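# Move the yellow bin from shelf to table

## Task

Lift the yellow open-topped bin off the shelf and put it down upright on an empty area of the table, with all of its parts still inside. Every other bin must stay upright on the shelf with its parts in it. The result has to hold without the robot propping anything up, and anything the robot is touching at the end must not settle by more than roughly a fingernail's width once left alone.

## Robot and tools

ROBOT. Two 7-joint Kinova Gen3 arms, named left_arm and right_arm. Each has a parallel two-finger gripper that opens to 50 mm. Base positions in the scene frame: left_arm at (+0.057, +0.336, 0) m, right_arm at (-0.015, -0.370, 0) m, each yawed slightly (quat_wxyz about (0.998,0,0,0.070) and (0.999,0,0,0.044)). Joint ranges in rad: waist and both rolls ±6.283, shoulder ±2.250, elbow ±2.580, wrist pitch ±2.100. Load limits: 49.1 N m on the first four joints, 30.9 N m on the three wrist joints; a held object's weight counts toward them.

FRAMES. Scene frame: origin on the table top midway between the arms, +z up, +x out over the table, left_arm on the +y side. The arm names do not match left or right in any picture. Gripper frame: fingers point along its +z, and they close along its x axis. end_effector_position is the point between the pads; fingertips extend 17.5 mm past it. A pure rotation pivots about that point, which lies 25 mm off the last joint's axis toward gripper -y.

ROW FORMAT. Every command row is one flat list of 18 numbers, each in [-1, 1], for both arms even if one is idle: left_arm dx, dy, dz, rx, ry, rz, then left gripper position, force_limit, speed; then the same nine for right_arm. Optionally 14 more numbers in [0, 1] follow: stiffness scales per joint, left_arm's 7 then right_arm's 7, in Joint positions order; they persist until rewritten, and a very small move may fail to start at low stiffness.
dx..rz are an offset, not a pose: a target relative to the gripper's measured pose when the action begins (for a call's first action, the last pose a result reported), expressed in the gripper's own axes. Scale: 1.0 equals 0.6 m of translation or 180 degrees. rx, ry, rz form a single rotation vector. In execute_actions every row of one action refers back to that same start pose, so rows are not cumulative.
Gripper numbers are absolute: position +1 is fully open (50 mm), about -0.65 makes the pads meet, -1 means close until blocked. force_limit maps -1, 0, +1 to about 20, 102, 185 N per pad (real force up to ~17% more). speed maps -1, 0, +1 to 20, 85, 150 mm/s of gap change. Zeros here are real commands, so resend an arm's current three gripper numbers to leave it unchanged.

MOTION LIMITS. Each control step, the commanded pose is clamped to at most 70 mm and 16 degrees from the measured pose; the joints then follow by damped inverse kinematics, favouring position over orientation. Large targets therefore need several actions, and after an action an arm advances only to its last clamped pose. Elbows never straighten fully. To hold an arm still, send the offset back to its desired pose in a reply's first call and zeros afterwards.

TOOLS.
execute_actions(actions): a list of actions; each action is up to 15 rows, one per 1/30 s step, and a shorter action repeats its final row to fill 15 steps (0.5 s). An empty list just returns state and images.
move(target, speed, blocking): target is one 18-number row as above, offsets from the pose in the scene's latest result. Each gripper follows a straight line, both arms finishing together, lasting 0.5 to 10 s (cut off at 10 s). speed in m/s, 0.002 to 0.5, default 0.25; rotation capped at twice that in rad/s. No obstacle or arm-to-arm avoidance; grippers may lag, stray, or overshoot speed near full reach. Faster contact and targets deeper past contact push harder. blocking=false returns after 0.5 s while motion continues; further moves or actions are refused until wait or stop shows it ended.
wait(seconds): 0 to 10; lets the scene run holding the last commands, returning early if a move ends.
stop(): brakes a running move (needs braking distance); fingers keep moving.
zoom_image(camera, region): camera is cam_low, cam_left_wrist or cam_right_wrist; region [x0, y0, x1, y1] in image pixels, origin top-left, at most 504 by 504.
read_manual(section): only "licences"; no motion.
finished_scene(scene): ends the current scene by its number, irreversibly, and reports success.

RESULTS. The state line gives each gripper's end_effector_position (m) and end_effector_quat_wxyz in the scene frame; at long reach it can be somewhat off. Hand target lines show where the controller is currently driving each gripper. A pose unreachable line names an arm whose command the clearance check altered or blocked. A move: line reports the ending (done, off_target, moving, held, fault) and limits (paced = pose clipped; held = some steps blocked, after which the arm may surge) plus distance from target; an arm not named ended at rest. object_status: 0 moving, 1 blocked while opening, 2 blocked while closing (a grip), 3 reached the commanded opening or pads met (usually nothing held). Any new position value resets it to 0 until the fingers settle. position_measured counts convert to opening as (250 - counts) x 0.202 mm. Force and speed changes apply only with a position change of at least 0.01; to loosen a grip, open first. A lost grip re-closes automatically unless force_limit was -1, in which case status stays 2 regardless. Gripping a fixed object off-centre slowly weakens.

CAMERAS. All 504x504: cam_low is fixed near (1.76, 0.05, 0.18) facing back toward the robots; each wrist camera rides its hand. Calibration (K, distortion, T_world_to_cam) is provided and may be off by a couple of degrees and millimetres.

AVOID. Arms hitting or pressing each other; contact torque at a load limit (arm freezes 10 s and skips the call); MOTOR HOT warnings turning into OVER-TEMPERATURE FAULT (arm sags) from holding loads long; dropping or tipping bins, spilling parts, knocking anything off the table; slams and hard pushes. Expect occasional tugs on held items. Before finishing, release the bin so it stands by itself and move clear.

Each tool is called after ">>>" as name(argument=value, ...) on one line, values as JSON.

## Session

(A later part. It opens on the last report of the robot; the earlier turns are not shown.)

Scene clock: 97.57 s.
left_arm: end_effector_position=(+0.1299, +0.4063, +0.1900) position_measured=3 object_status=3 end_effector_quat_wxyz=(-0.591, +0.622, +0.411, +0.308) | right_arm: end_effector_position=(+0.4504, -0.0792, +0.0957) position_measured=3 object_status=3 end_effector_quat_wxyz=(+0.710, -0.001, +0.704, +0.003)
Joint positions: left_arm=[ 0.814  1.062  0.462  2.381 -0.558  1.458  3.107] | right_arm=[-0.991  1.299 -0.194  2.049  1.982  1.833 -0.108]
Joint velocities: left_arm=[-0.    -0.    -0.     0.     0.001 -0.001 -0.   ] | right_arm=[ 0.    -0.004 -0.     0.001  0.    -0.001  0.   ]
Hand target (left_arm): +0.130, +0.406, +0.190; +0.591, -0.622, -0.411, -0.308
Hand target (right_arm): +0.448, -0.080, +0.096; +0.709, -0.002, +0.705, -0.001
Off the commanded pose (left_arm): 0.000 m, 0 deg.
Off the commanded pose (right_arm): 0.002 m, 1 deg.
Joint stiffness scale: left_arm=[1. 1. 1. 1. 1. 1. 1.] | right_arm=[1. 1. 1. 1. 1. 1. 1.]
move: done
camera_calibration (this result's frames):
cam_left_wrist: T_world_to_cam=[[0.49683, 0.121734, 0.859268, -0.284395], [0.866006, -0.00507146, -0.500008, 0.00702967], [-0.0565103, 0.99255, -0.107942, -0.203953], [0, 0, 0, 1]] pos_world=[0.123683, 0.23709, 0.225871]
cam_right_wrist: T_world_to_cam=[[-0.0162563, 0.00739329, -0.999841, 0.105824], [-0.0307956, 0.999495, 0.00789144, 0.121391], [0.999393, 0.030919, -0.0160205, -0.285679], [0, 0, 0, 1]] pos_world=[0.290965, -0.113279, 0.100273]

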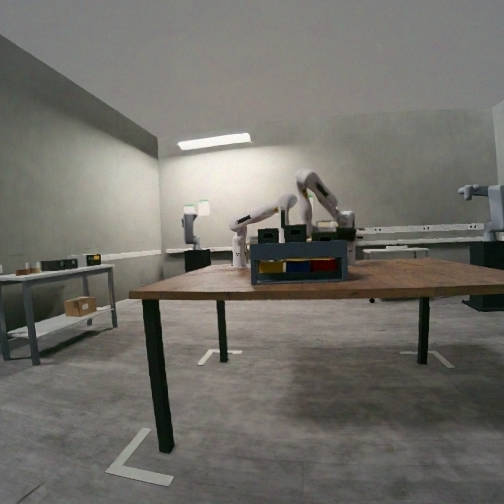

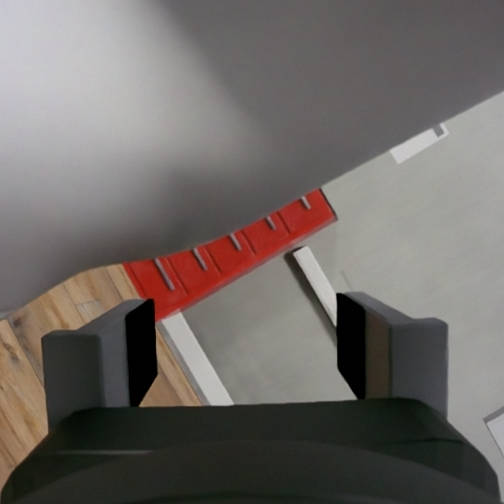

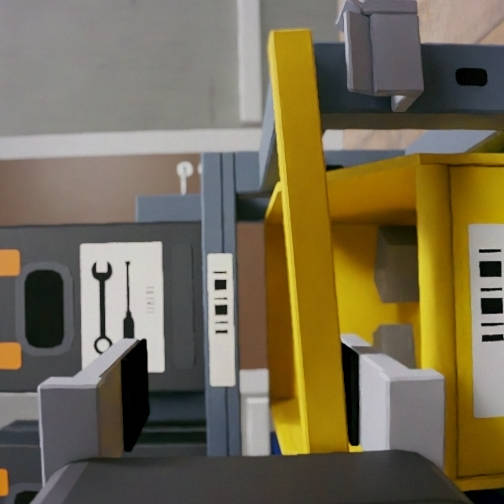

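>>> execute_actions(actions=[[[0,0,0,0,0,0,1,0,0,0,0,0,0,0,0,-1,-0.3,0]],[[0,0,0,0,0,0,1,0,0,0,0,0,0,0,0,-1,-0.3,0]]])

Scene clock: 101.03 s.
left_arm: end_effector_position=(+0.1299, +0.4063, +0.1900) position_measured=3 object_status=3 end_effector_quat_wxyz=(-0.591, +0.622, +0.411, +0.308) | right_arm: end_effector_position=(+0.4504, -0.0792, +0.0958) position_measured=204 object_status=2 end_effector_quat_wxyz=(+0.710, -0.001, +0.704, +0.003)
Joint positions: left_arm=[ 0.814  1.062  0.462  2.381 -0.558  1.458  3.107] | right_arm=[-0.991  1.299 -0.194  2.049  1.982  1.834 -0.109]
Joint velocities: left_arm=[ 0.    -0.001 -0.    -0.    -0.001 -0.     0.   ] | right_arm=[-0.002  0.    -0.001  0.    -0.     0.    -0.001]
Hand target (left_arm): +0.130, +0.406, +0.190; +0.591, -0.622, -0.411, -0.308
Hand target (right_arm): +0.450, -0.079, +0.096; +0.710, -0.001, +0.704, +0.003
Off the commanded pose (left_arm): 0.000 m, 0 deg.
Off the commanded pose (right_arm): 0.000 m, 0 deg.
Joint stiffness scale: left_arm=[1. 1. 1. 1. 1. 1. 1.] | right_arm=[1. 1. 1. 1. 1. 1. 1.]
camera_calibration (this result's frames):
cam_left_wrist: T_world_to_cam=[[0.49683, 0.121734, 0.859268, -0.284395], [0.866006, -0.00507121, -0.500008, 0.00702974], [-0.0565104, 0.99255, -0.107942, -0.203954], [0, 0, 0, 1]] pos_world=[0.123683, 0.23709, 0.225871]
cam_right_wrist: T_world_to_cam=[[-0.0160005, 0.00782219, -0.999841, 0.105856], [-0.0308604, 0.999489, 0.00831329, 0.12133], [0.999396, 0.0309885, -0.0157509, -0.285694], [0, 0, 0, 1]] pos_world=[0.290959, -0.113243, 0.100331]

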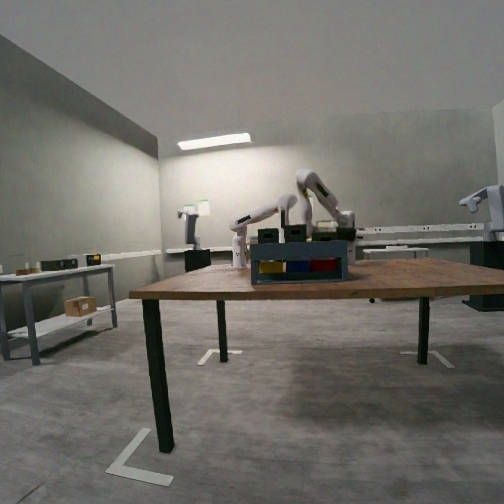

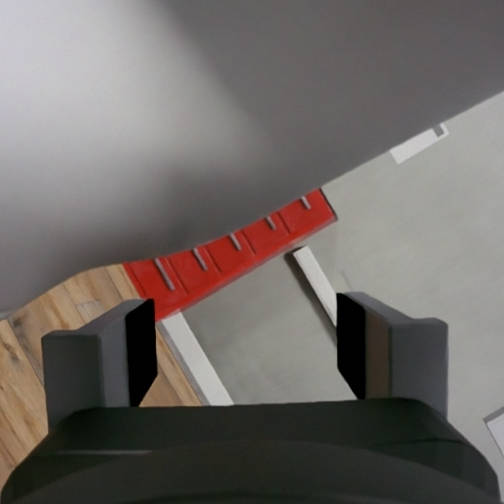

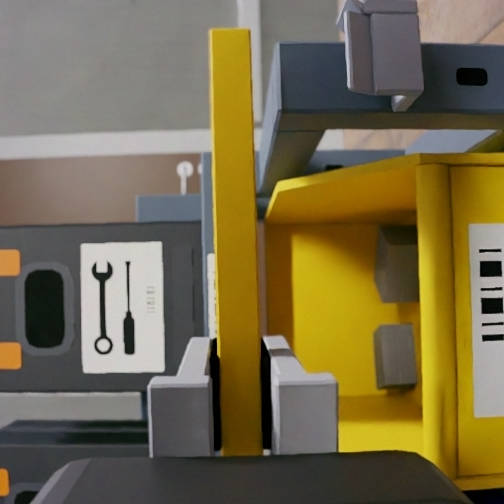

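>>> zoom_image(camera="cam_low", region=[220, 200, 380, 290])

Region (220, 200, 380, 290) of cam_low's 504x504 image, scaled by 3.150, with more detail than that image has; it fills the top 284 rows of this view, and the rest is white.

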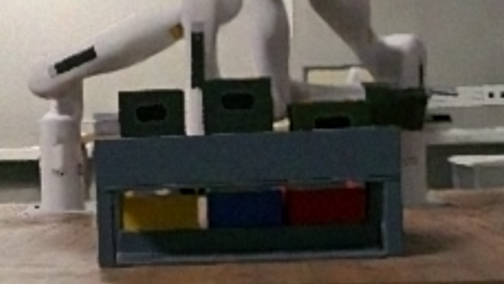

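>>> move(target=[0,0,0,0,0,0,1,0,0,-0.025,0,-0.2,0,0,0,-1,-0.3,0], speed=0.1)

Scene clock: 103.93 s.
left_arm: end_effector_position=(+0.1299, +0.4063, +0.1900) position_measured=3 object_status=3 end_effector_quat_wxyz=(-0.591, +0.622, +0.411, +0.308) | right_arm: end_effector_position=(+0.3320, -0.0780, +0.1077) position_measured=204 object_status=2 end_effector_quat_wxyz=(+0.709, -0.001, +0.705, +0.004)
Joint positions: left_arm=[ 0.814  1.062  0.462  2.381 -0.558  1.458  3.107] | right_arm=[-1.191  1.315 -0.382  2.143  1.662  1.982 -0.246]
Joint velocities: left_arm=[-0. -0.  0.  0.  0. -0. -0.] | right_arm=[-0.009 -0.    -0.001  0.    -0.002 -0.    -0.001]
Hand target (left_arm): +0.130, +0.406, +0.190; +0.591, -0.622, -0.411, -0.308
Hand target (right_arm): +0.330, -0.080, +0.109; +0.711, -0.001, +0.704, +0.003
Off the commanded pose (left_arm): 0.000 m, 0 deg.
Off the commanded pose (right_arm): 0.003 m, 0 deg.
Joint stiffness scale: left_arm=[1. 1. 1. 1. 1. 1. 1.] | right_arm=[1. 1. 1. 1. 1. 1. 1.]
move: done
camera_calibration (this result's frames):
cam_left_wrist: T_world_to_cam=[[0.49683, 0.121734, 0.859268, -0.284395], [0.866006, -0.00507123, -0.500008, 0.00702966], [-0.0565105, 0.99255, -0.107942, -0.203953], [0, 0, 0, 1]] pos_world=[0.123683, 0.23709, 0.225871]
cam_right_wrist: T_world_to_cam=[[-0.0209249, 0.00936205, -0.999737, 0.117543], [-0.0329697, 0.999406, 0.010049, 0.116898], [0.999237, 0.0331713, -0.0206038, -0.166519], [0, 0, 0, 1]] pos_world=[0.172706, -0.112406, 0.112906]

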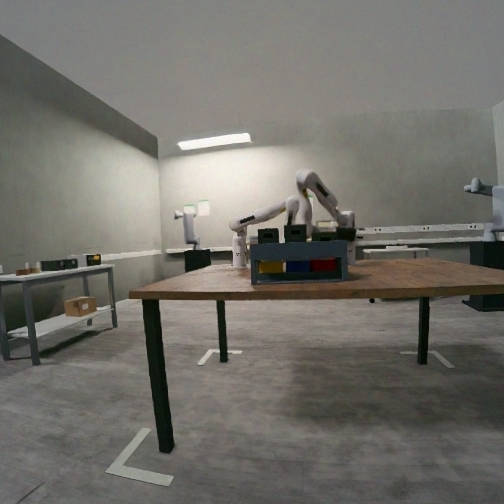

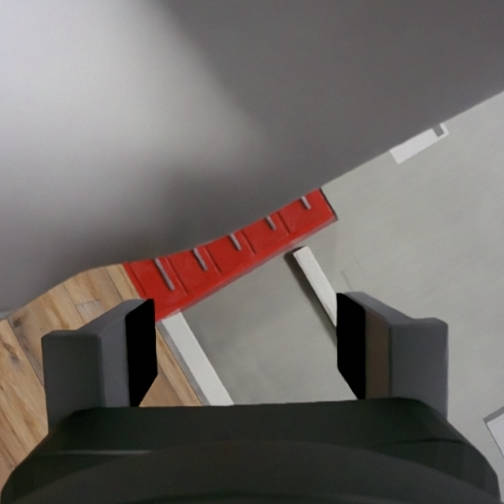

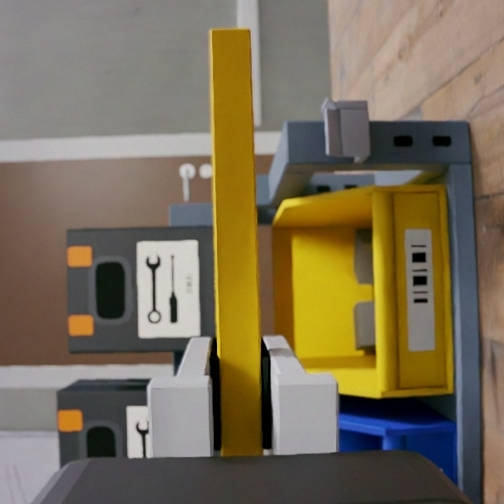

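>>> move(target=[0.331,0.195,-0.0567,0,0,0,1,0,0,-0.07,-0.62,-0.1367,0,0,0,-1,-0.3,0], speed=0.2)

Scene clock: 113.40 s.
left_arm: end_effector_position=(+0.3281, +0.4050, +0.3069) position_measured=3 object_status=3 end_effector_quat_wxyz=(-0.591, +0.624, +0.409, +0.307) | right_arm: end_effector_position=(+0.2788, -0.3295, +0.1392) position_measured=204 object_status=2 end_effector_quat_wxyz=(+0.760, +0.054, +0.647, -0.036)
Joint positions: left_arm=[ 0.453  0.736  0.433  1.975 -0.925  1.977  2.445] | right_arm=[-1.308  1.869 -0.423  2.58   1.056  1.866 -1.425]
Joint velocities: left_arm=[-0.009 -0.004 -0.    -0.006  0.001  0.    -0.003] | right_arm=[-0.     0.001 -0.001  0.    -0.    -0.001  0.   ]
Hand target (left_arm): +0.329, +0.406, +0.310; +0.592, -0.622, -0.411, -0.307
Hand target (right_arm): +0.280, -0.327, +0.137; +0.757, +0.051, +0.650, -0.034
Off the commanded pose (left_arm): 0.003 m, 0 deg.
Off the commanded pose (right_arm): 0.124 m, 12 deg; position clipped at the last step of the last action.
Joint stiffness scale: left_arm=[1. 1. 1. 1. 1. 1. 1.] | right_arm=[1. 1. 1. 1. 1. 1. 1.]
move: held (right_arm); limits=paced,held; held on 25 of 68 steps (right_arm), including the last (right_arm)
pose unreachable (right arm): on one or more control steps of this call, first in action 0 (counted from 0), this arm could not follow its commanded pose, so it was not sent that pose on those steps. On the call's last step it was still not sent that pose. It may still have moved: this result reports where it is.
cause: the commanded pose would bring two parts of the arm too close to each other (joints 1 (waist) to 6 (wrist pitch) lie between them).
camera_calibration (this result's frames):
cam_left_wrist: T_world_to_cam=[[0.500274, 0.123825, 0.856967, -0.484506], [0.864092, -0.00805307, -0.50327, -0.103301], [-0.055416, 0.992271, -0.111025, -0.178223], [0, 0, 0, 1]] pos_world=[0.321771, 0.236008, 0.343431]
cam_right_wrist: T_world_to_cam=[[0.135706, 0.0239782, -0.990459, 0.110134], [0.0985798, 0.994419, 0.0375808, 0.324025], [0.985833, -0.102739, 0.132585, -0.166641], [0, 0, 0, 1]] pos_world=[0.117392, -0.341979, 0.119]

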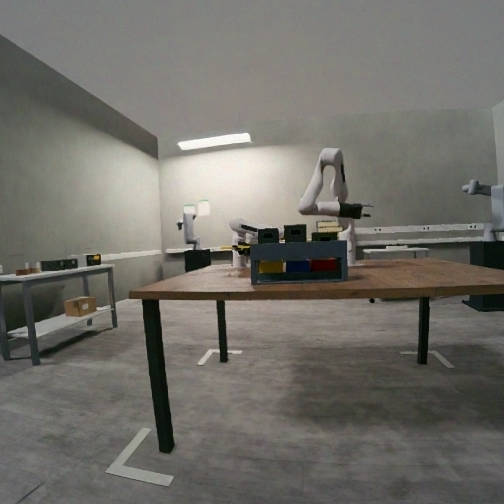

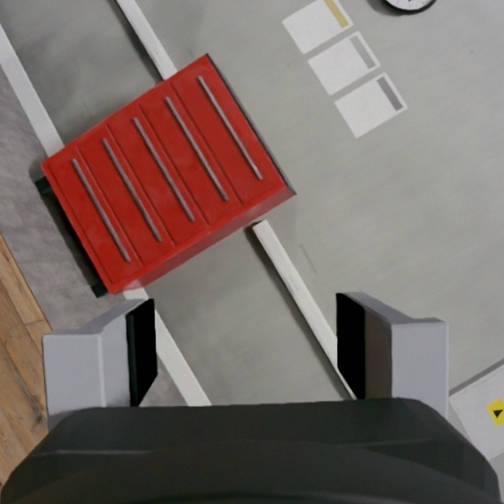

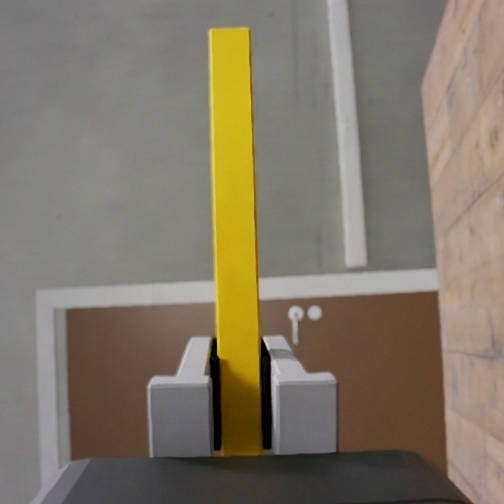

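>>> move(target=[-0.1563,0.273,-0.7973,-0.4321,-0.2251,0.3004,1,0,0,0.0127,-0.0907,0.216,-0.2902,0.0518,0.0124,-1,-0.3,0], speed=0.2)

Scene clock: 123.03 s.
left_arm: end_effector_position=(+0.4758, -0.0730, +0.2025) position_measured=3 object_status=3 end_effector_quat_wxyz=(-0.002, +1.000, +0.002, +0.001) | right_arm: end_effector_position=(+0.2864, -0.3343, +0.1423) position_measured=204 object_status=2 end_effector_quat_wxyz=(+0.773, +0.043, +0.633, -0.020)
Joint positions: left_arm=[ 0.5    0.992  1.176  0.995 -0.888  1.601  1.249] | right_arm=[-1.3    1.941 -0.363  2.58   1.071  1.876 -1.506]
Joint velocities: left_arm=[ 0.     0.007  0.007 -0.002 -0.001  0.    -0.   ] | right_arm=[-0.001 -0.001 -0.     0.     0.    -0.     0.001]
Hand target (left_arm): +0.475, -0.076, +0.201; +0.001, +1.000, -0.001, -0.002
Hand target (right_arm): +0.286, -0.334, +0.142; +0.772, +0.043, +0.634, -0.022
Off the commanded pose (left_arm): 0.004 m, 1 deg.
Off the commanded pose (right_arm): 0.132 m, 51 deg; position and orientation clipped at the last step of the last action.
Joint stiffness scale: left_arm=[1. 1. 1. 1. 1. 1. 1.] | right_arm=[1. 1. 1. 1. 1. 1. 1.]
move: held (right_arm), off_target (left_arm); limits=paced,held; held on 137 of 150 steps (right_arm), including the last (right_arm)
pose unreachable (right arm): on one or more control steps of this call, first in action 0 (counted from 0), this arm could not follow its commanded pose, so it was not sent that pose on those steps. On the call's last step it was still not sent that pose. It may still have moved: this result reports where it is.
cause: the commanded pose would bring two parts of the arm too close to each other (joints 1 (waist) to 6 (wrist pitch) lie between them).
camera_calibration (this result's frames):
cam_left_wrist: T_world_to_cam=[[0.999385, -0.021007, 0.0280847, -0.48991], [-0.0219705, -0.999165, 0.0344496, -0.0469579], [0.0273375, -0.0350455, -0.999012, 0.358209], [0, 0, 0, 1]] pos_world=[0.478784, -0.0446566, 0.373232]
cam_right_wrist: T_world_to_cam=[[0.174385, 0.0305881, -0.984202, 0.102567], [0.0591534, 0.997387, 0.0414788, 0.339659], [0.982899, -0.0654522, 0.172119, -0.167378], [0, 0, 0, 1]] pos_world=[0.126538, -0.352864, 0.115667]

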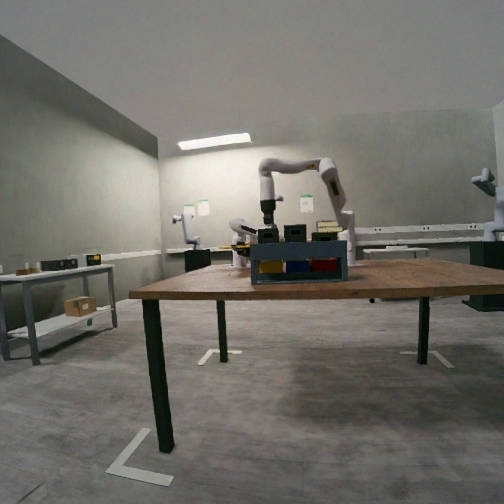

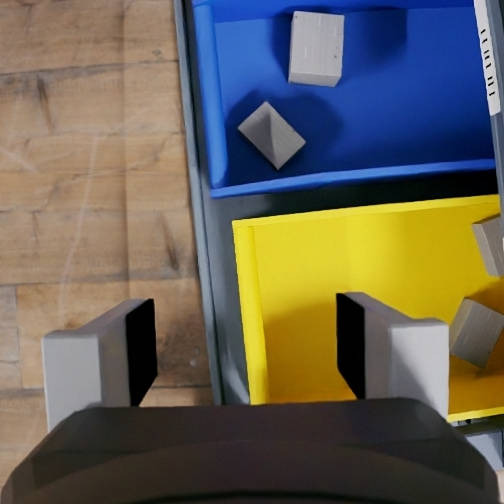

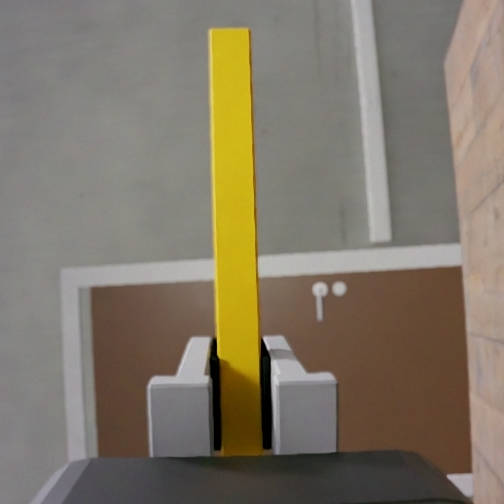

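>>> move(target=[0,0,0.17,0,0,0,1,0,0,0,0,0,0,0,0,-1,-0.3,0], speed=0.15)

Scene clock: 125.60 s.
left_arm: end_effector_position=(+0.4753, -0.0739, +0.1038) position_measured=3 object_status=3 end_effector_quat_wxyz=(-0.002, +1.000, -0.001, +0.002) | right_arm: end_effector_position=(+0.2864, -0.3343, +0.1423) position_measured=204 object_status=2 end_effector_quat_wxyz=(+0.773, +0.043, +0.633, -0.020)
Joint positions: left_arm=[ 0.474  1.083  1.102  1.165 -0.935  1.39   1.319] | right_arm=[-1.3    1.941 -0.363  2.58   1.071  1.876 -1.506]
Joint velocities: left_arm=[-0.    -0.    -0.004  0.     0.001 -0.004  0.   ] | right_arm=[ 0. -0.  0.  0.  0. -0. -0.]
Hand target (left_arm): +0.476, -0.073, +0.101; -0.002, +1.000, +0.002, +0.001
Hand target (right_arm): +0.286, -0.334, +0.142; +0.773, +0.043, +0.633, -0.020
Off the commanded pose (left_arm): 0.004 m, 0 deg.
Off the commanded pose (right_arm): 0.000 m, 0 deg.
Joint stiffness scale: left_arm=[1. 1. 1. 1. 1. 1. 1.] | right_arm=[1. 1. 1. 1. 1. 1. 1.]
move: off_target (left_arm)
camera_calibration (this result's frames):
cam_left_wrist: T_world_to_cam=[[0.999202, -0.0268833, 0.0295496, -0.487167], [-0.0278914, -0.999024, 0.0342496, -0.0416387], [0.0286, -0.0350464, -0.998976, 0.258935], [0, 0, 0, 1]] pos_world=[0.478211, -0.04562, 0.274491]
cam_right_wrist: T_world_to_cam=[[0.174385, 0.0305883, -0.984202, 0.102567], [0.0591532, 0.997387, 0.041479, 0.339658], [0.982899, -0.0654521, 0.172119, -0.167378], [0, 0, 0, 1]] pos_world=[0.126538, -0.352863, 0.115667]

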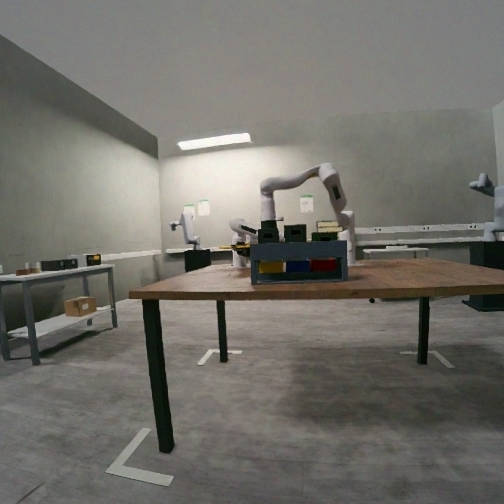

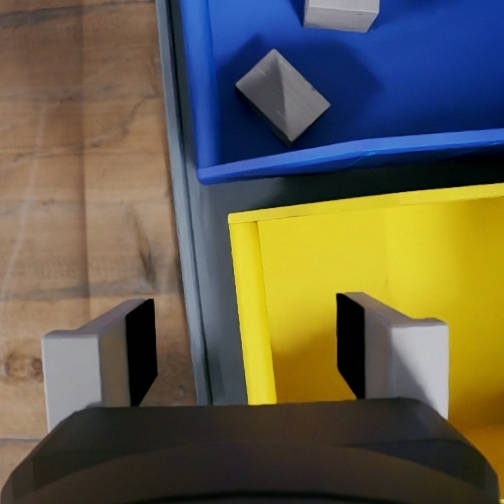

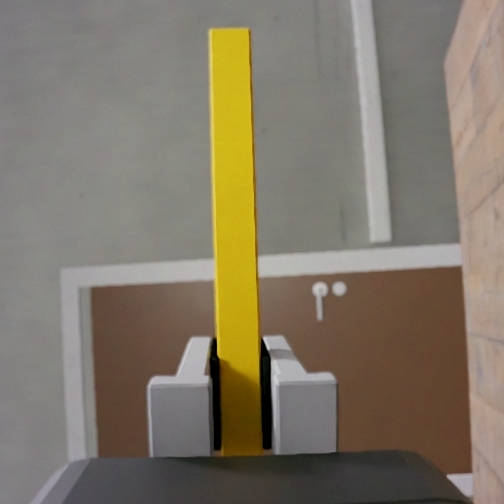

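>>> move(target=[0.006,0,0.09,0,0,0,1,0,0,0,0,0,0,0,0,-1,-0.3,0], speed=0.08)

Scene clock: 128.40 s.
left_arm: end_effector_position=(+0.4806, -0.0728, +0.0531) position_measured=3 object_status=3 end_effector_quat_wxyz=(-0.002, +1.000, -0.001, +0.002) | right_arm: end_effector_position=(+0.2864, -0.3343, +0.1423) position_measured=204 object_status=2 end_effector_quat_wxyz=(+0.773, +0.043, +0.633, -0.020)
Joint positions: left_arm=[ 0.474  1.142  1.049  1.204 -0.967  1.296  1.333] | right_arm=[-1.3    1.941 -0.363  2.58   1.071  1.876 -1.506]
Joint velocities: left_arm=[-0.001  0.001 -0.002 -0.     0.    -0.002 -0.   ] | right_arm=[-0.001  0.    -0.001  0.     0.    -0.001 -0.001]
Hand target (left_arm): +0.479, -0.074, +0.050; -0.002, +1.000, -0.001, +0.002
Hand target (right_arm): +0.286, -0.334, +0.142; +0.773, +0.043, +0.633, -0.020
Off the commanded pose (left_arm): 0.004 m, 0 deg.
Off the commanded pose (right_arm): 0.000 m, 0 deg.
Joint stiffness scale: left_arm=[1. 1. 1. 1. 1. 1. 1.] | right_arm=[1. 1. 1. 1. 1. 1. 1.]
move: off_target (left_arm)
camera_calibration (this result's frames):
cam_left_wrist: T_world_to_cam=[[0.999178, -0.0269739, 0.0302485, -0.4909], [-0.0280078, -0.999019, 0.034294, -0.0385689], [0.0292938, -0.035113, -0.998954, 0.207879], [0, 0, 0, 1]] pos_world=[0.483327, -0.0444733, 0.223833]
cam_right_wrist: T_world_to_cam=[[0.174384, 0.0305883, -0.984202, 0.102567], [0.0591534, 0.997387, 0.0414791, 0.339658], [0.982899, -0.0654523, 0.172119, -0.167378], [0, 0, 0, 1]] pos_world=[0.126538, -0.352863, 0.115667]

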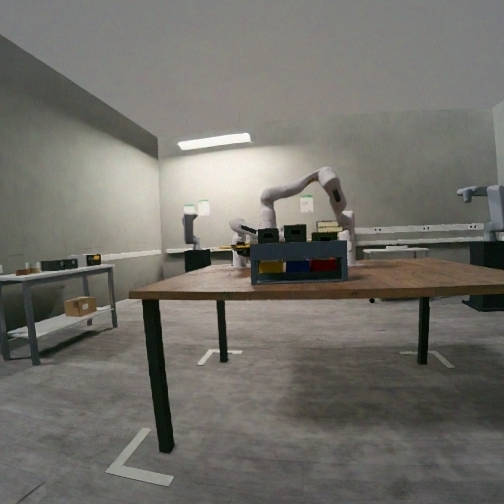

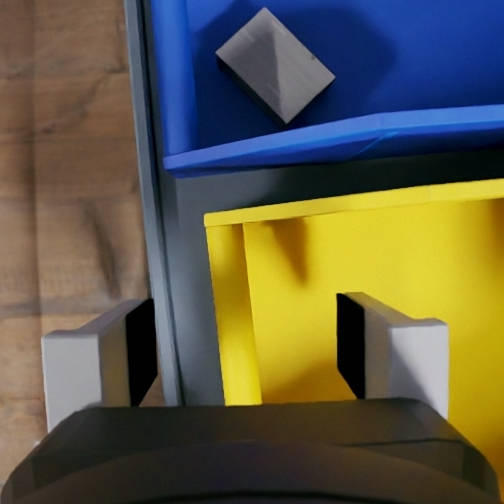

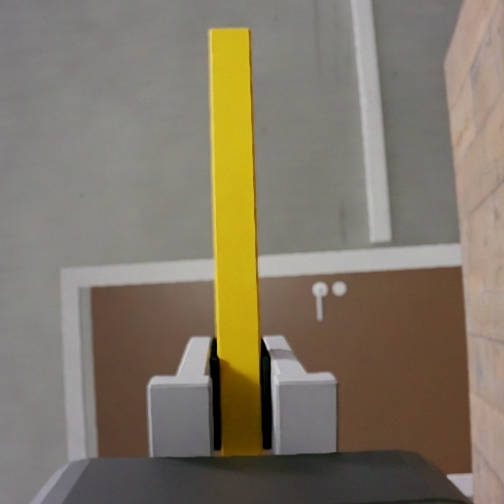

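>>> execute_actions(actions=[[[0,0,0.02,0,0,0,1,0,0,0,0,0,0,0,0,-1,-0.3,0]],[[0,0,0,0,0,0,-1,0.2,0,0,0,0,0,0,0,-1,-0.3,0]],[[0,0,0,0,0,0,-1,0.2,0,0,0,0,0,0,0,-1,-0.3,0]]])

Scene clock: 130.53 s.
left_arm: end_effector_position=(+0.4773, -0.0721, +0.0442) position_measured=210 object_status=2 end_effector_quat_wxyz=(-0.002, +1.000, -0.001, -0.002) | right_arm: end_effector_position=(+0.2864, -0.3343, +0.1423) position_measured=204 object_status=2 end_effector_quat_wxyz=(+0.773, +0.043, +0.633, -0.020)
Joint positions: left_arm=[ 0.475  1.151  1.039  1.212 -0.962  1.282  1.334] | right_arm=[-1.3    1.941 -0.363  2.58   1.071  1.876 -1.506]
Joint velocities: left_arm=[-0.     0.     0.     0.    -0.001 -0.001 -0.   ] | right_arm=[-0.001  0.     0.     0.001  0.    -0.001  0.   ]
Hand target (left_arm): +0.478, -0.072, +0.044; -0.002, +1.000, -0.002, -0.001
Hand target (right_arm): +0.286, -0.334, +0.142; +0.773, +0.043, +0.633, -0.020
Off the commanded pose (left_arm): 0.001 m, 0 deg.
Off the commanded pose (right_arm): 0.000 m, 0 deg.
Joint stiffness scale: left_arm=[1. 1. 1. 1. 1. 1. 1.] | right_arm=[1. 1. 1. 1. 1. 1. 1.]
camera_calibration (this result's frames):
cam_left_wrist: T_world_to_cam=[[0.999407, -0.027568, 0.0206454, -0.48708], [-0.0282444, -0.999049, 0.0332216, -0.0374714], [0.0197099, -0.033785, -0.999235, 0.203706], [0, 0, 0, 1]] pos_world=[0.481717, -0.0439814, 0.214851]
cam_right_wrist: T_world_to_cam=[[0.174384, 0.0305885, -0.984202, 0.102567], [0.0591534, 0.997387, 0.0414793, 0.339658], [0.982899, -0.0654522, 0.172119, -0.167378], [0, 0, 0, 1]] pos_world=[0.126538, -0.352863, 0.115667]

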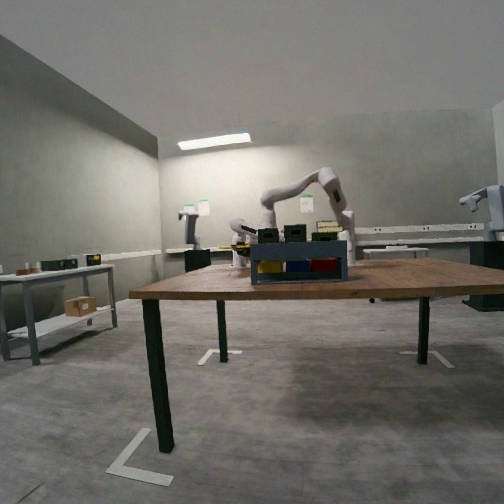

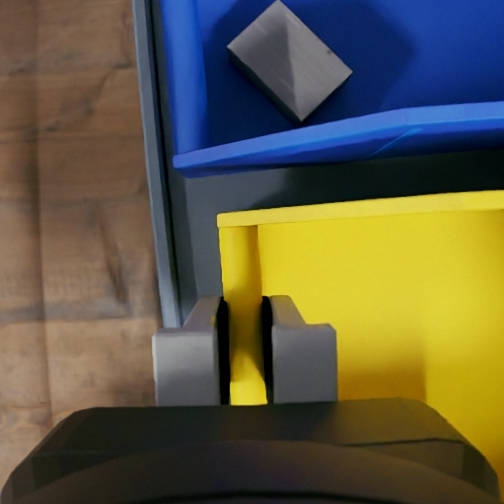

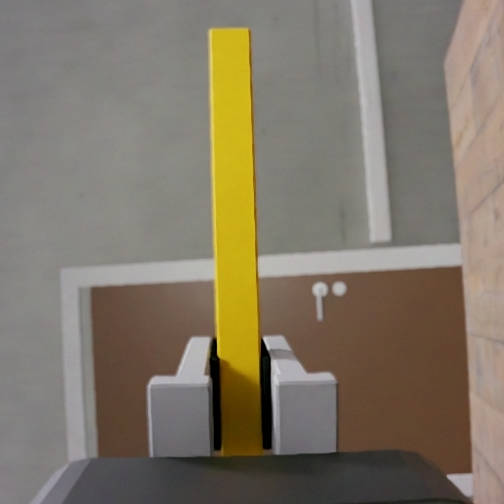

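>>> move(target=[0,0,0,0,0,0,-1,0.2,0,0,0,0,0,0,0.5,-1,-0.3,0], speed=0.25)

Scene clock: 135.73 s.
left_arm: end_effector_position=(+0.4772, -0.0721, +0.0442) position_measured=210 object_status=2 end_effector_quat_wxyz=(-0.002, +1.000, -0.001, -0.003) | right_arm: end_effector_position=(+0.2864, -0.3314, +0.1377) position_measured=204 object_status=2 end_effector_quat_wxyz=(+0.626, +0.435, +0.426, +0.487)
Joint positions: left_arm=[ 0.475  1.151  1.039  1.212 -0.962  1.282  1.334] | right_arm=[-1.324  1.965 -0.355  2.58   1.003  1.81  -2.948]
Joint velocities: left_arm=[-0.    -0.     0.     0.    -0.     0.001 -0.   ] | right_arm=[ 0.001  0.    -0.     0.     0.    -0.001  0.004]
Hand target (left_arm): +0.477, -0.072, +0.044; -0.002, +1.000, -0.001, -0.002
Hand target (right_arm): +0.286, -0.331, +0.138; +0.627, +0.433, +0.428, +0.485
Off the commanded pose (left_arm): 0.000 m, 0 deg.
Off the commanded pose (right_arm): 0.005 m, 10 deg.
Joint stiffness scale: left_arm=[1. 1. 1. 1. 1. 1. 1.] | right_arm=[1. 1. 1. 1. 1. 1. 1.]
move: held (right_arm); limits=held; held on 11 of 104 steps (right_arm), including the last (right_arm)
pose unreachable (right arm): on one or more control steps of this call, first in action 0 (counted from 0), this arm could not follow its commanded pose, so it was not sent that pose on those steps. On the call's last step it was still not sent that pose. It may still have moved: this result reports where it is.
cause: the commanded pose would bring two parts of the arm too close to each other (joints 1 (waist) to 6 (wrist pitch) lie between them).
camera_calibration (this result's frames):
cam_left_wrist: T_world_to_cam=[[0.999415, -0.0274769, 0.0203607, -0.486968], [-0.0281452, -0.999049, 0.0332977, -0.0375474], [0.0194264, -0.0338513, -0.999238, 0.203836], [0, 0, 0, 1]] pos_world=[0.481667, -0.043992, 0.214846]
cam_right_wrist: T_world_to_cam=[[0.136419, 0.984427, -0.110873, 0.304641], [-0.264459, 0.144047, 0.953578, 0.0212997], [0.954699, -0.100765, 0.279992, -0.184929], [0, 0, 0, 1]] pos_world=[0.140625, -0.3216, 0.0652441]

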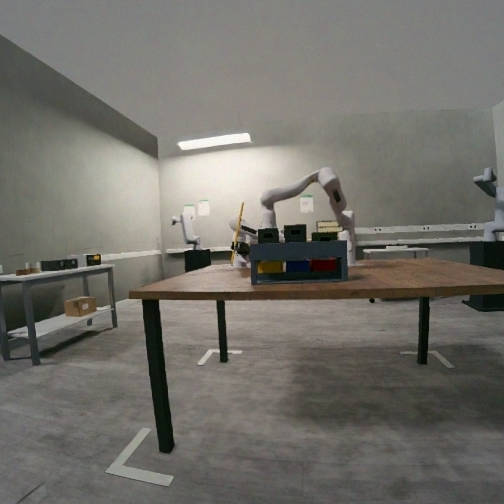

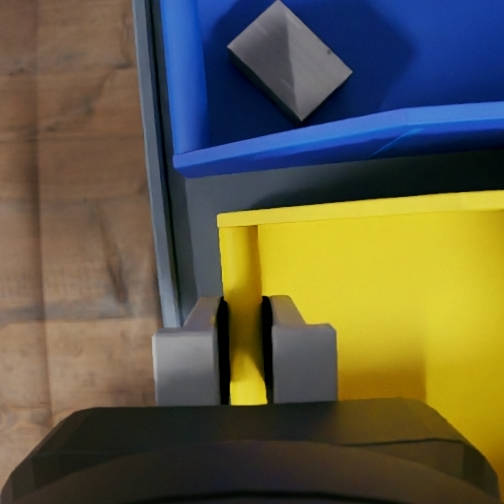

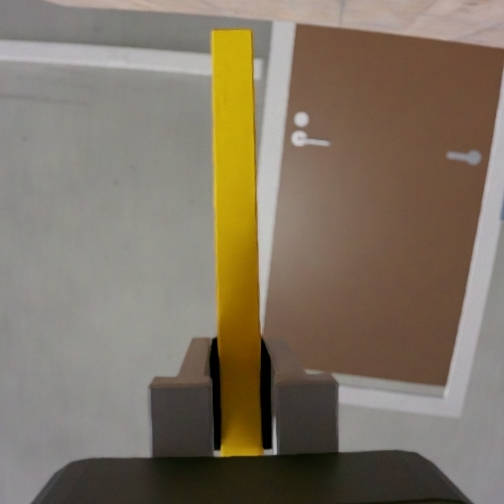

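>>> execute_actions(actions=[[[0,0,-0.0117,0,0,0,-1,0.2,0,0,0,0,0,0,0,-1,-0.3,0]]])

>>> move(target=[-0.2333,0,0,0,0,0,-1,0.2,0,0,0,0,0,0,0,-1,-0.3,0], speed=0.08)

Scene clock: 137.03 s.
left_arm: end_effector_position=(+0.4766, -0.0718, +0.0475) position_measured=210 object_status=2 end_effector_quat_wxyz=(-0.003, +1.000, -0.001, -0.003) | right_arm: end_effector_position=(+0.2864, -0.3314, +0.1377) position_measured=204 object_status=2 end_effector_quat_wxyz=(+0.626, +0.435, +0.426, +0.487)
Joint positions: left_arm=[ 0.475  1.148  1.043  1.209 -0.96   1.29   1.334] | right_arm=[-1.324  1.965 -0.355  2.58   1.003  1.81  -2.948]
Joint velocities: left_arm=[ 0.    -0.     0.001 -0.    -0.001  0.001 -0.   ] | right_arm=[-0.001  0.     0.001 -0.    -0.    -0.001 -0.   ]
Hand target (left_arm): +0.477, -0.072, +0.051; -0.002, +1.000, -0.001, -0.003
Hand target (right_arm): +0.286, -0.331, +0.138; +0.626, +0.435, +0.426, +0.487
Off the commanded pose (left_arm): 0.004 m, 0 deg.
Off the commanded pose (right_arm): 0.000 m, 0 deg.
Joint stiffness scale: left_arm=[1. 1. 1. 1. 1. 1. 1.] | right_arm=[1. 1. 1. 1. 1. 1. 1.]
camera_calibration (this result's frames):
cam_left_wrist: T_world_to_cam=[[0.999452, -0.026858, 0.0193389, -0.486326], [-0.02746, -0.999124, 0.0315673, -0.0376276], [0.0184742, -0.032081, -0.999315, 0.207753], [0, 0, 0, 1]] pos_world=[0.481188, -0.0439915, 0.218203]
cam_right_wrist: T_world_to_cam=[[0.136477, 0.984393, -0.111106, 0.304651], [-0.26442, 0.144285, 0.953553, 0.0213708], [0.954702, -0.10076, 0.279985, -0.184927], [0, 0, 0, 1]] pos_world=[0.140623, -0.321613, 0.065247]

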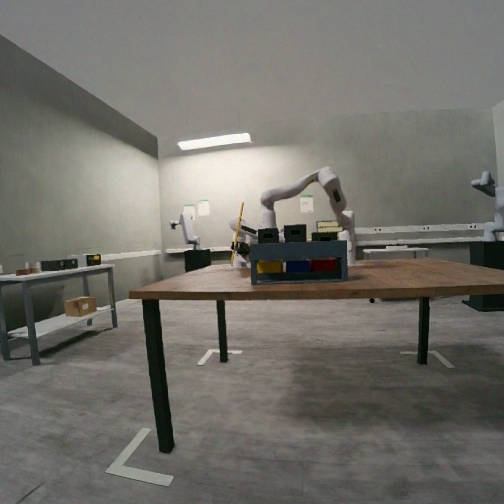

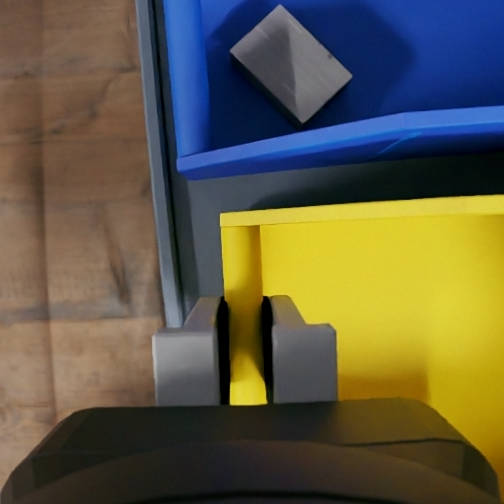

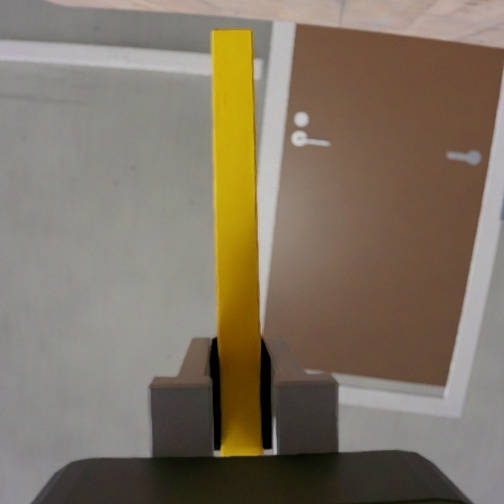

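Scene clock: 139.17 s.
left_arm: end_effector_position=(+0.3424, -0.0677, +0.0483) position_measured=210 object_status=2 end_effector_quat_wxyz=(-0.007, +1.000, +0.002, -0.001) | right_arm: end_effector_position=(+0.2864, -0.3314, +0.1377) position_measured=204 object_status=2 end_effector_quat_wxyz=(+0.626, +0.435, +0.426, +0.487)
Joint positions: left_arm=[ 0.513  1.055  1.112  1.587 -1.007  1.18   1.722] | right_arm=[-1.324  1.965 -0.355  2.58   1.003  1.81  -2.948]
Joint velocities: left_arm=[0.    0.    0.001 0.002 0.001 0.    0.003] | right_arm=[ 0.001  0.    -0.     0.     0.001 -0.    -0.001]
Hand target (left_arm): +0.337, -0.072, +0.048; -0.003, +1.000, -0.001, -0.003
Hand target (right_arm): +0.286, -0.331, +0.138; +0.626, +0.435, +0.426, +0.487
Off the commanded pose (left_arm): 0.007 m, 1 deg.
Off the commanded pose (right_arm): 0.000 m, 0 deg.
Joint stiffness scale: left_arm=[1. 1. 1. 1. 1. 1. 1.] | right_arm=[1. 1. 1. 1. 1. 1. 1.]
move: off_target (left_arm)
camera_calibration (this result's frames):
cam_left_wrist: T_world_to_cam=[[0.999537, -0.02034, 0.0226114, -0.351874], [-0.0208984, -0.999475, 0.0247408, -0.039205], [0.0220963, -0.0252019, -0.999438, 0.210382], [0, 0, 0, 1]] pos_world=[0.346243, -0.0410395, 0.21919]
cam_right_wrist: T_world_to_cam=[[0.136477, 0.984393, -0.111106, 0.304651], [-0.26442, 0.144284, 0.953553, 0.0213708], [0.954702, -0.10076, 0.279985, -0.184927], [0, 0, 0, 1]] pos_world=[0.140623, -0.321613, 0.065247]

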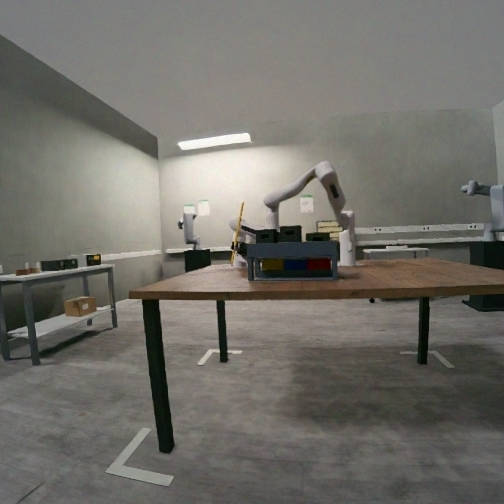

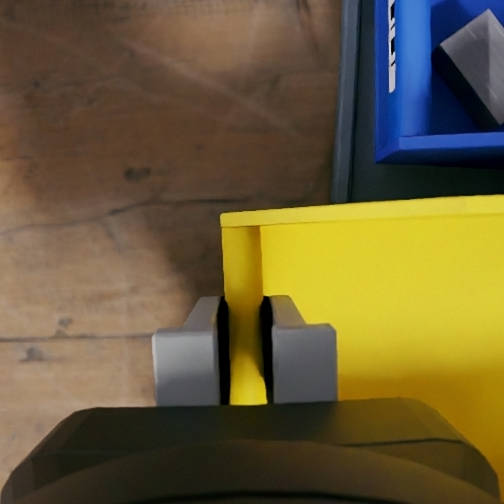

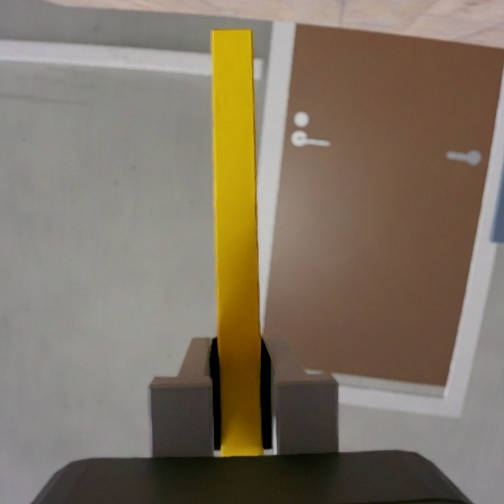

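>>> zoom_image(camera="cam_low", region=[200, 190, 380, 290])

Region (200, 190, 380, 290) of cam_low's 504x504 image, scaled by 2.800, with more detail than that image has.

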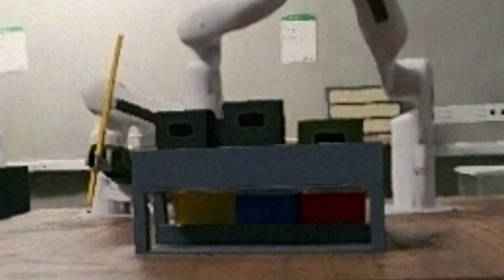

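>>> execute_actions(actions=[[[0,0,0.009,0,0,0,-1,0.2,0,0,0,0,0,0,0,-1,-0.3,0]],[[-0.05,0,0,0,0,0,-1,0.2,0,0,0,0,0,0,0,-1,-0.3,0]]])

Scene clock: 143.17 s.
left_arm: end_effector_position=(+0.3157, -0.0657, +0.0477) position_measured=210 object_status=2 end_effector_quat_wxyz=(-0.009, +1.000, +0.004, -0.002) | right_arm: end_effector_position=(+0.2864, -0.3314, +0.1377) position_measured=204 object_status=2 end_effector_quat_wxyz=(+0.626, +0.435, +0.426, +0.487)
Joint positions: left_arm=[ 0.535  1.039  1.118  1.644 -1.01   1.161  1.796] | right_arm=[-1.324  1.965 -0.355  2.58   1.003  1.81  -2.948]
Joint velocities: left_arm=[ 0.002 -0.001 -0.     0.001  0.002 -0.     0.001] | right_arm=[-0.002  0.    -0.     0.     0.    -0.001 -0.001]
Hand target (left_arm): +0.313, -0.068, +0.048; -0.007, +1.000, +0.002, -0.001
Hand target (right_arm): +0.286, -0.331, +0.138; +0.626, +0.435, +0.426, +0.487
Off the commanded pose (left_arm): 0.004 m, 0 deg.
Off the commanded pose (right_arm): 0.000 m, 0 deg.
Joint stiffness scale: left_arm=[1. 1. 1. 1. 1. 1. 1.] | right_arm=[1. 1. 1. 1. 1. 1. 1.]
camera_calibration (this result's frames):
cam_left_wrist: T_world_to_cam=[[0.999628, -0.0163312, 0.0218396, -0.324862], [-0.016775, -0.999653, 0.0202962, -0.0388097], [0.0215005, -0.020655, -0.999555, 0.210943], [0, 0, 0, 1]] pos_world=[0.319555, -0.0397445, 0.218732]
cam_right_wrist: T_world_to_cam=[[0.136478, 0.984393, -0.111106, 0.304651], [-0.26442, 0.144285, 0.953553, 0.0213709], [0.954702, -0.10076, 0.279985, -0.184927], [0, 0, 0, 1]] pos_world=[0.140623, -0.321613, 0.065247]

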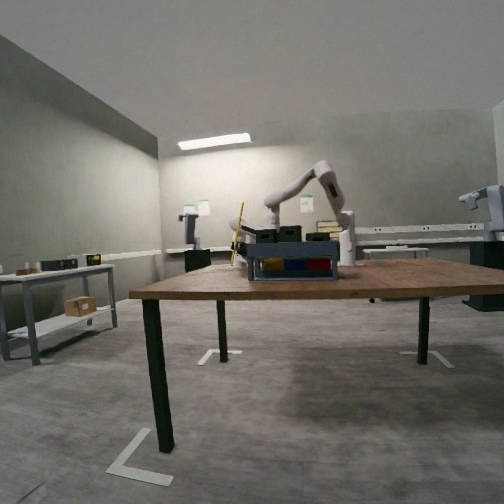

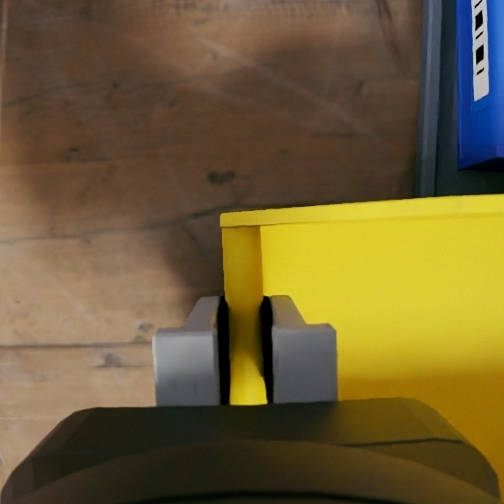

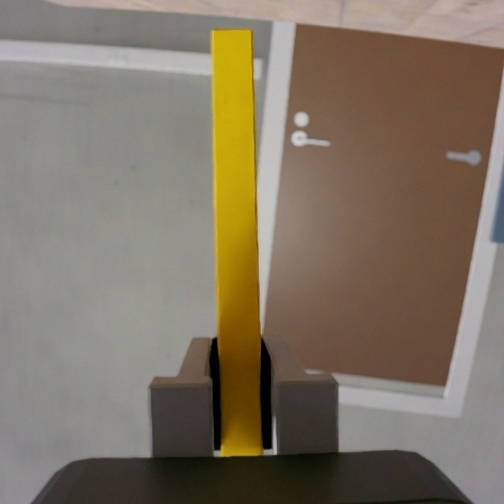

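>>> zoom_image(camera="cam_low", region=[200, 190, 380, 290])

Region (200, 190, 380, 290) of cam_low's 504x504 image, scaled by 2.800, with more detail than that image has.

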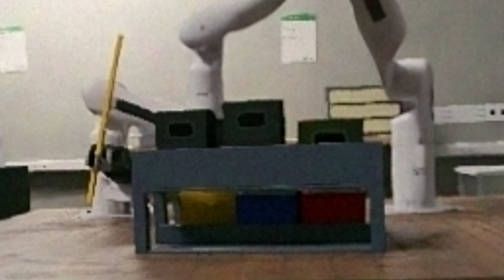

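>>> move(target=[-0.1,0,0,0,0,0,-1,0.2,0,0,0,0,0,0,0,-1,-0.3,0], speed=0.06)

Scene clock: 145.40 s.
left_arm: end_effector_position=(+0.2583, -0.0638, +0.0469) position_measured=210 object_status=2 end_effector_quat_wxyz=(-0.012, +1.000, +0.007, -0.003) | right_arm: end_effector_position=(+0.2864, -0.3314, +0.1377) position_measured=204 object_status=2 end_effector_quat_wxyz=(+0.626, +0.435, +0.426, +0.487)
Joint positions: left_arm=[ 0.602  1.009  1.126  1.743 -1.01   1.124  1.948] | right_arm=[-1.324  1.965 -0.355  2.58   1.003  1.81  -2.948]
Joint velocities: left_arm=[ 0.005 -0.001  0.     0.002 -0.002 -0.     0.001] | right_arm=[ 0.002 -0.    -0.001 -0.    -0.    -0.    -0.001]
Hand target (left_arm): +0.256, -0.066, +0.048; -0.009, +1.000, +0.004, -0.002
Hand target (right_arm): +0.286, -0.331, +0.138; +0.626, +0.435, +0.426, +0.487
Off the commanded pose (left_arm): 0.004 m, 0 deg.
Off the commanded pose (right_arm): 0.000 m, 0 deg.
Joint stiffness scale: left_arm=[1. 1. 1. 1. 1. 1. 1.] | right_arm=[1. 1. 1. 1. 1. 1. 1.]
move: off_target (left_arm)
camera_calibration (this result's frames):
cam_left_wrist: T_world_to_cam=[[0.999744, -0.011975, 0.0191817, -0.267009], [-0.0122371, -0.999833, 0.0136048, -0.0387116], [0.0190156, -0.013836, -0.999723, 0.212503], [0, 0, 0, 1]] pos_world=[0.262426, -0.0389623, 0.218093]
cam_right_wrist: T_world_to_cam=[[0.136478, 0.984393, -0.111106, 0.304651], [-0.26442, 0.144285, 0.953553, 0.0213709], [0.954702, -0.10076, 0.279985, -0.184927], [0, 0, 0, 1]] pos_world=[0.140623, -0.321613, 0.065247]

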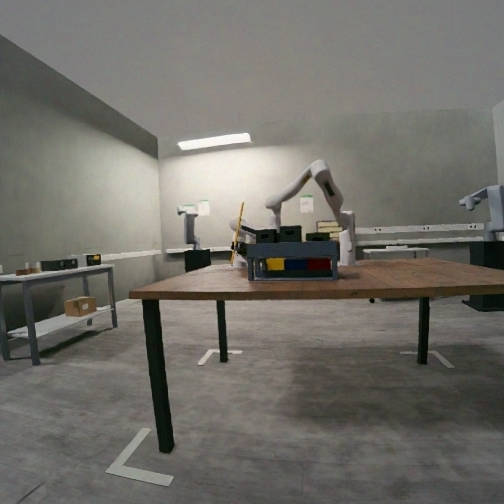

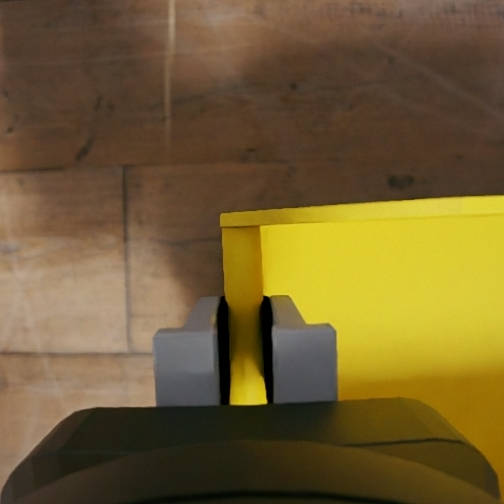

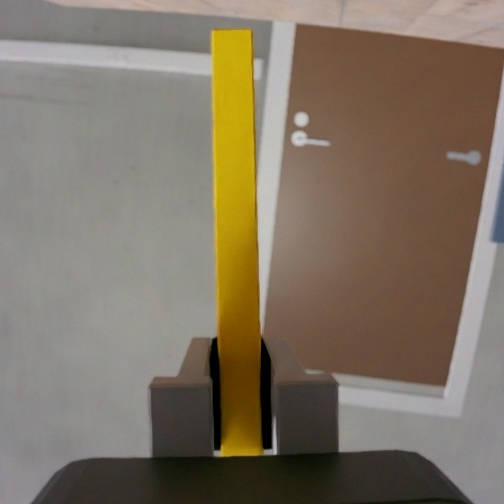

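>>> zoom_image(camera="cam_low", region=[200, 190, 380, 290])

Region (200, 190, 380, 290) of cam_low's 504x504 image, scaled by 2.800, with more detail than that image has.

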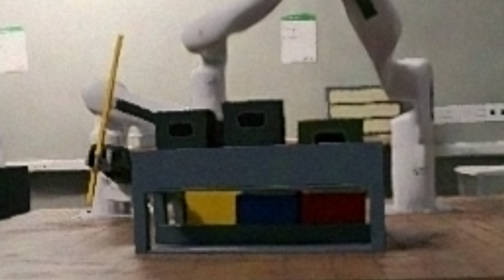

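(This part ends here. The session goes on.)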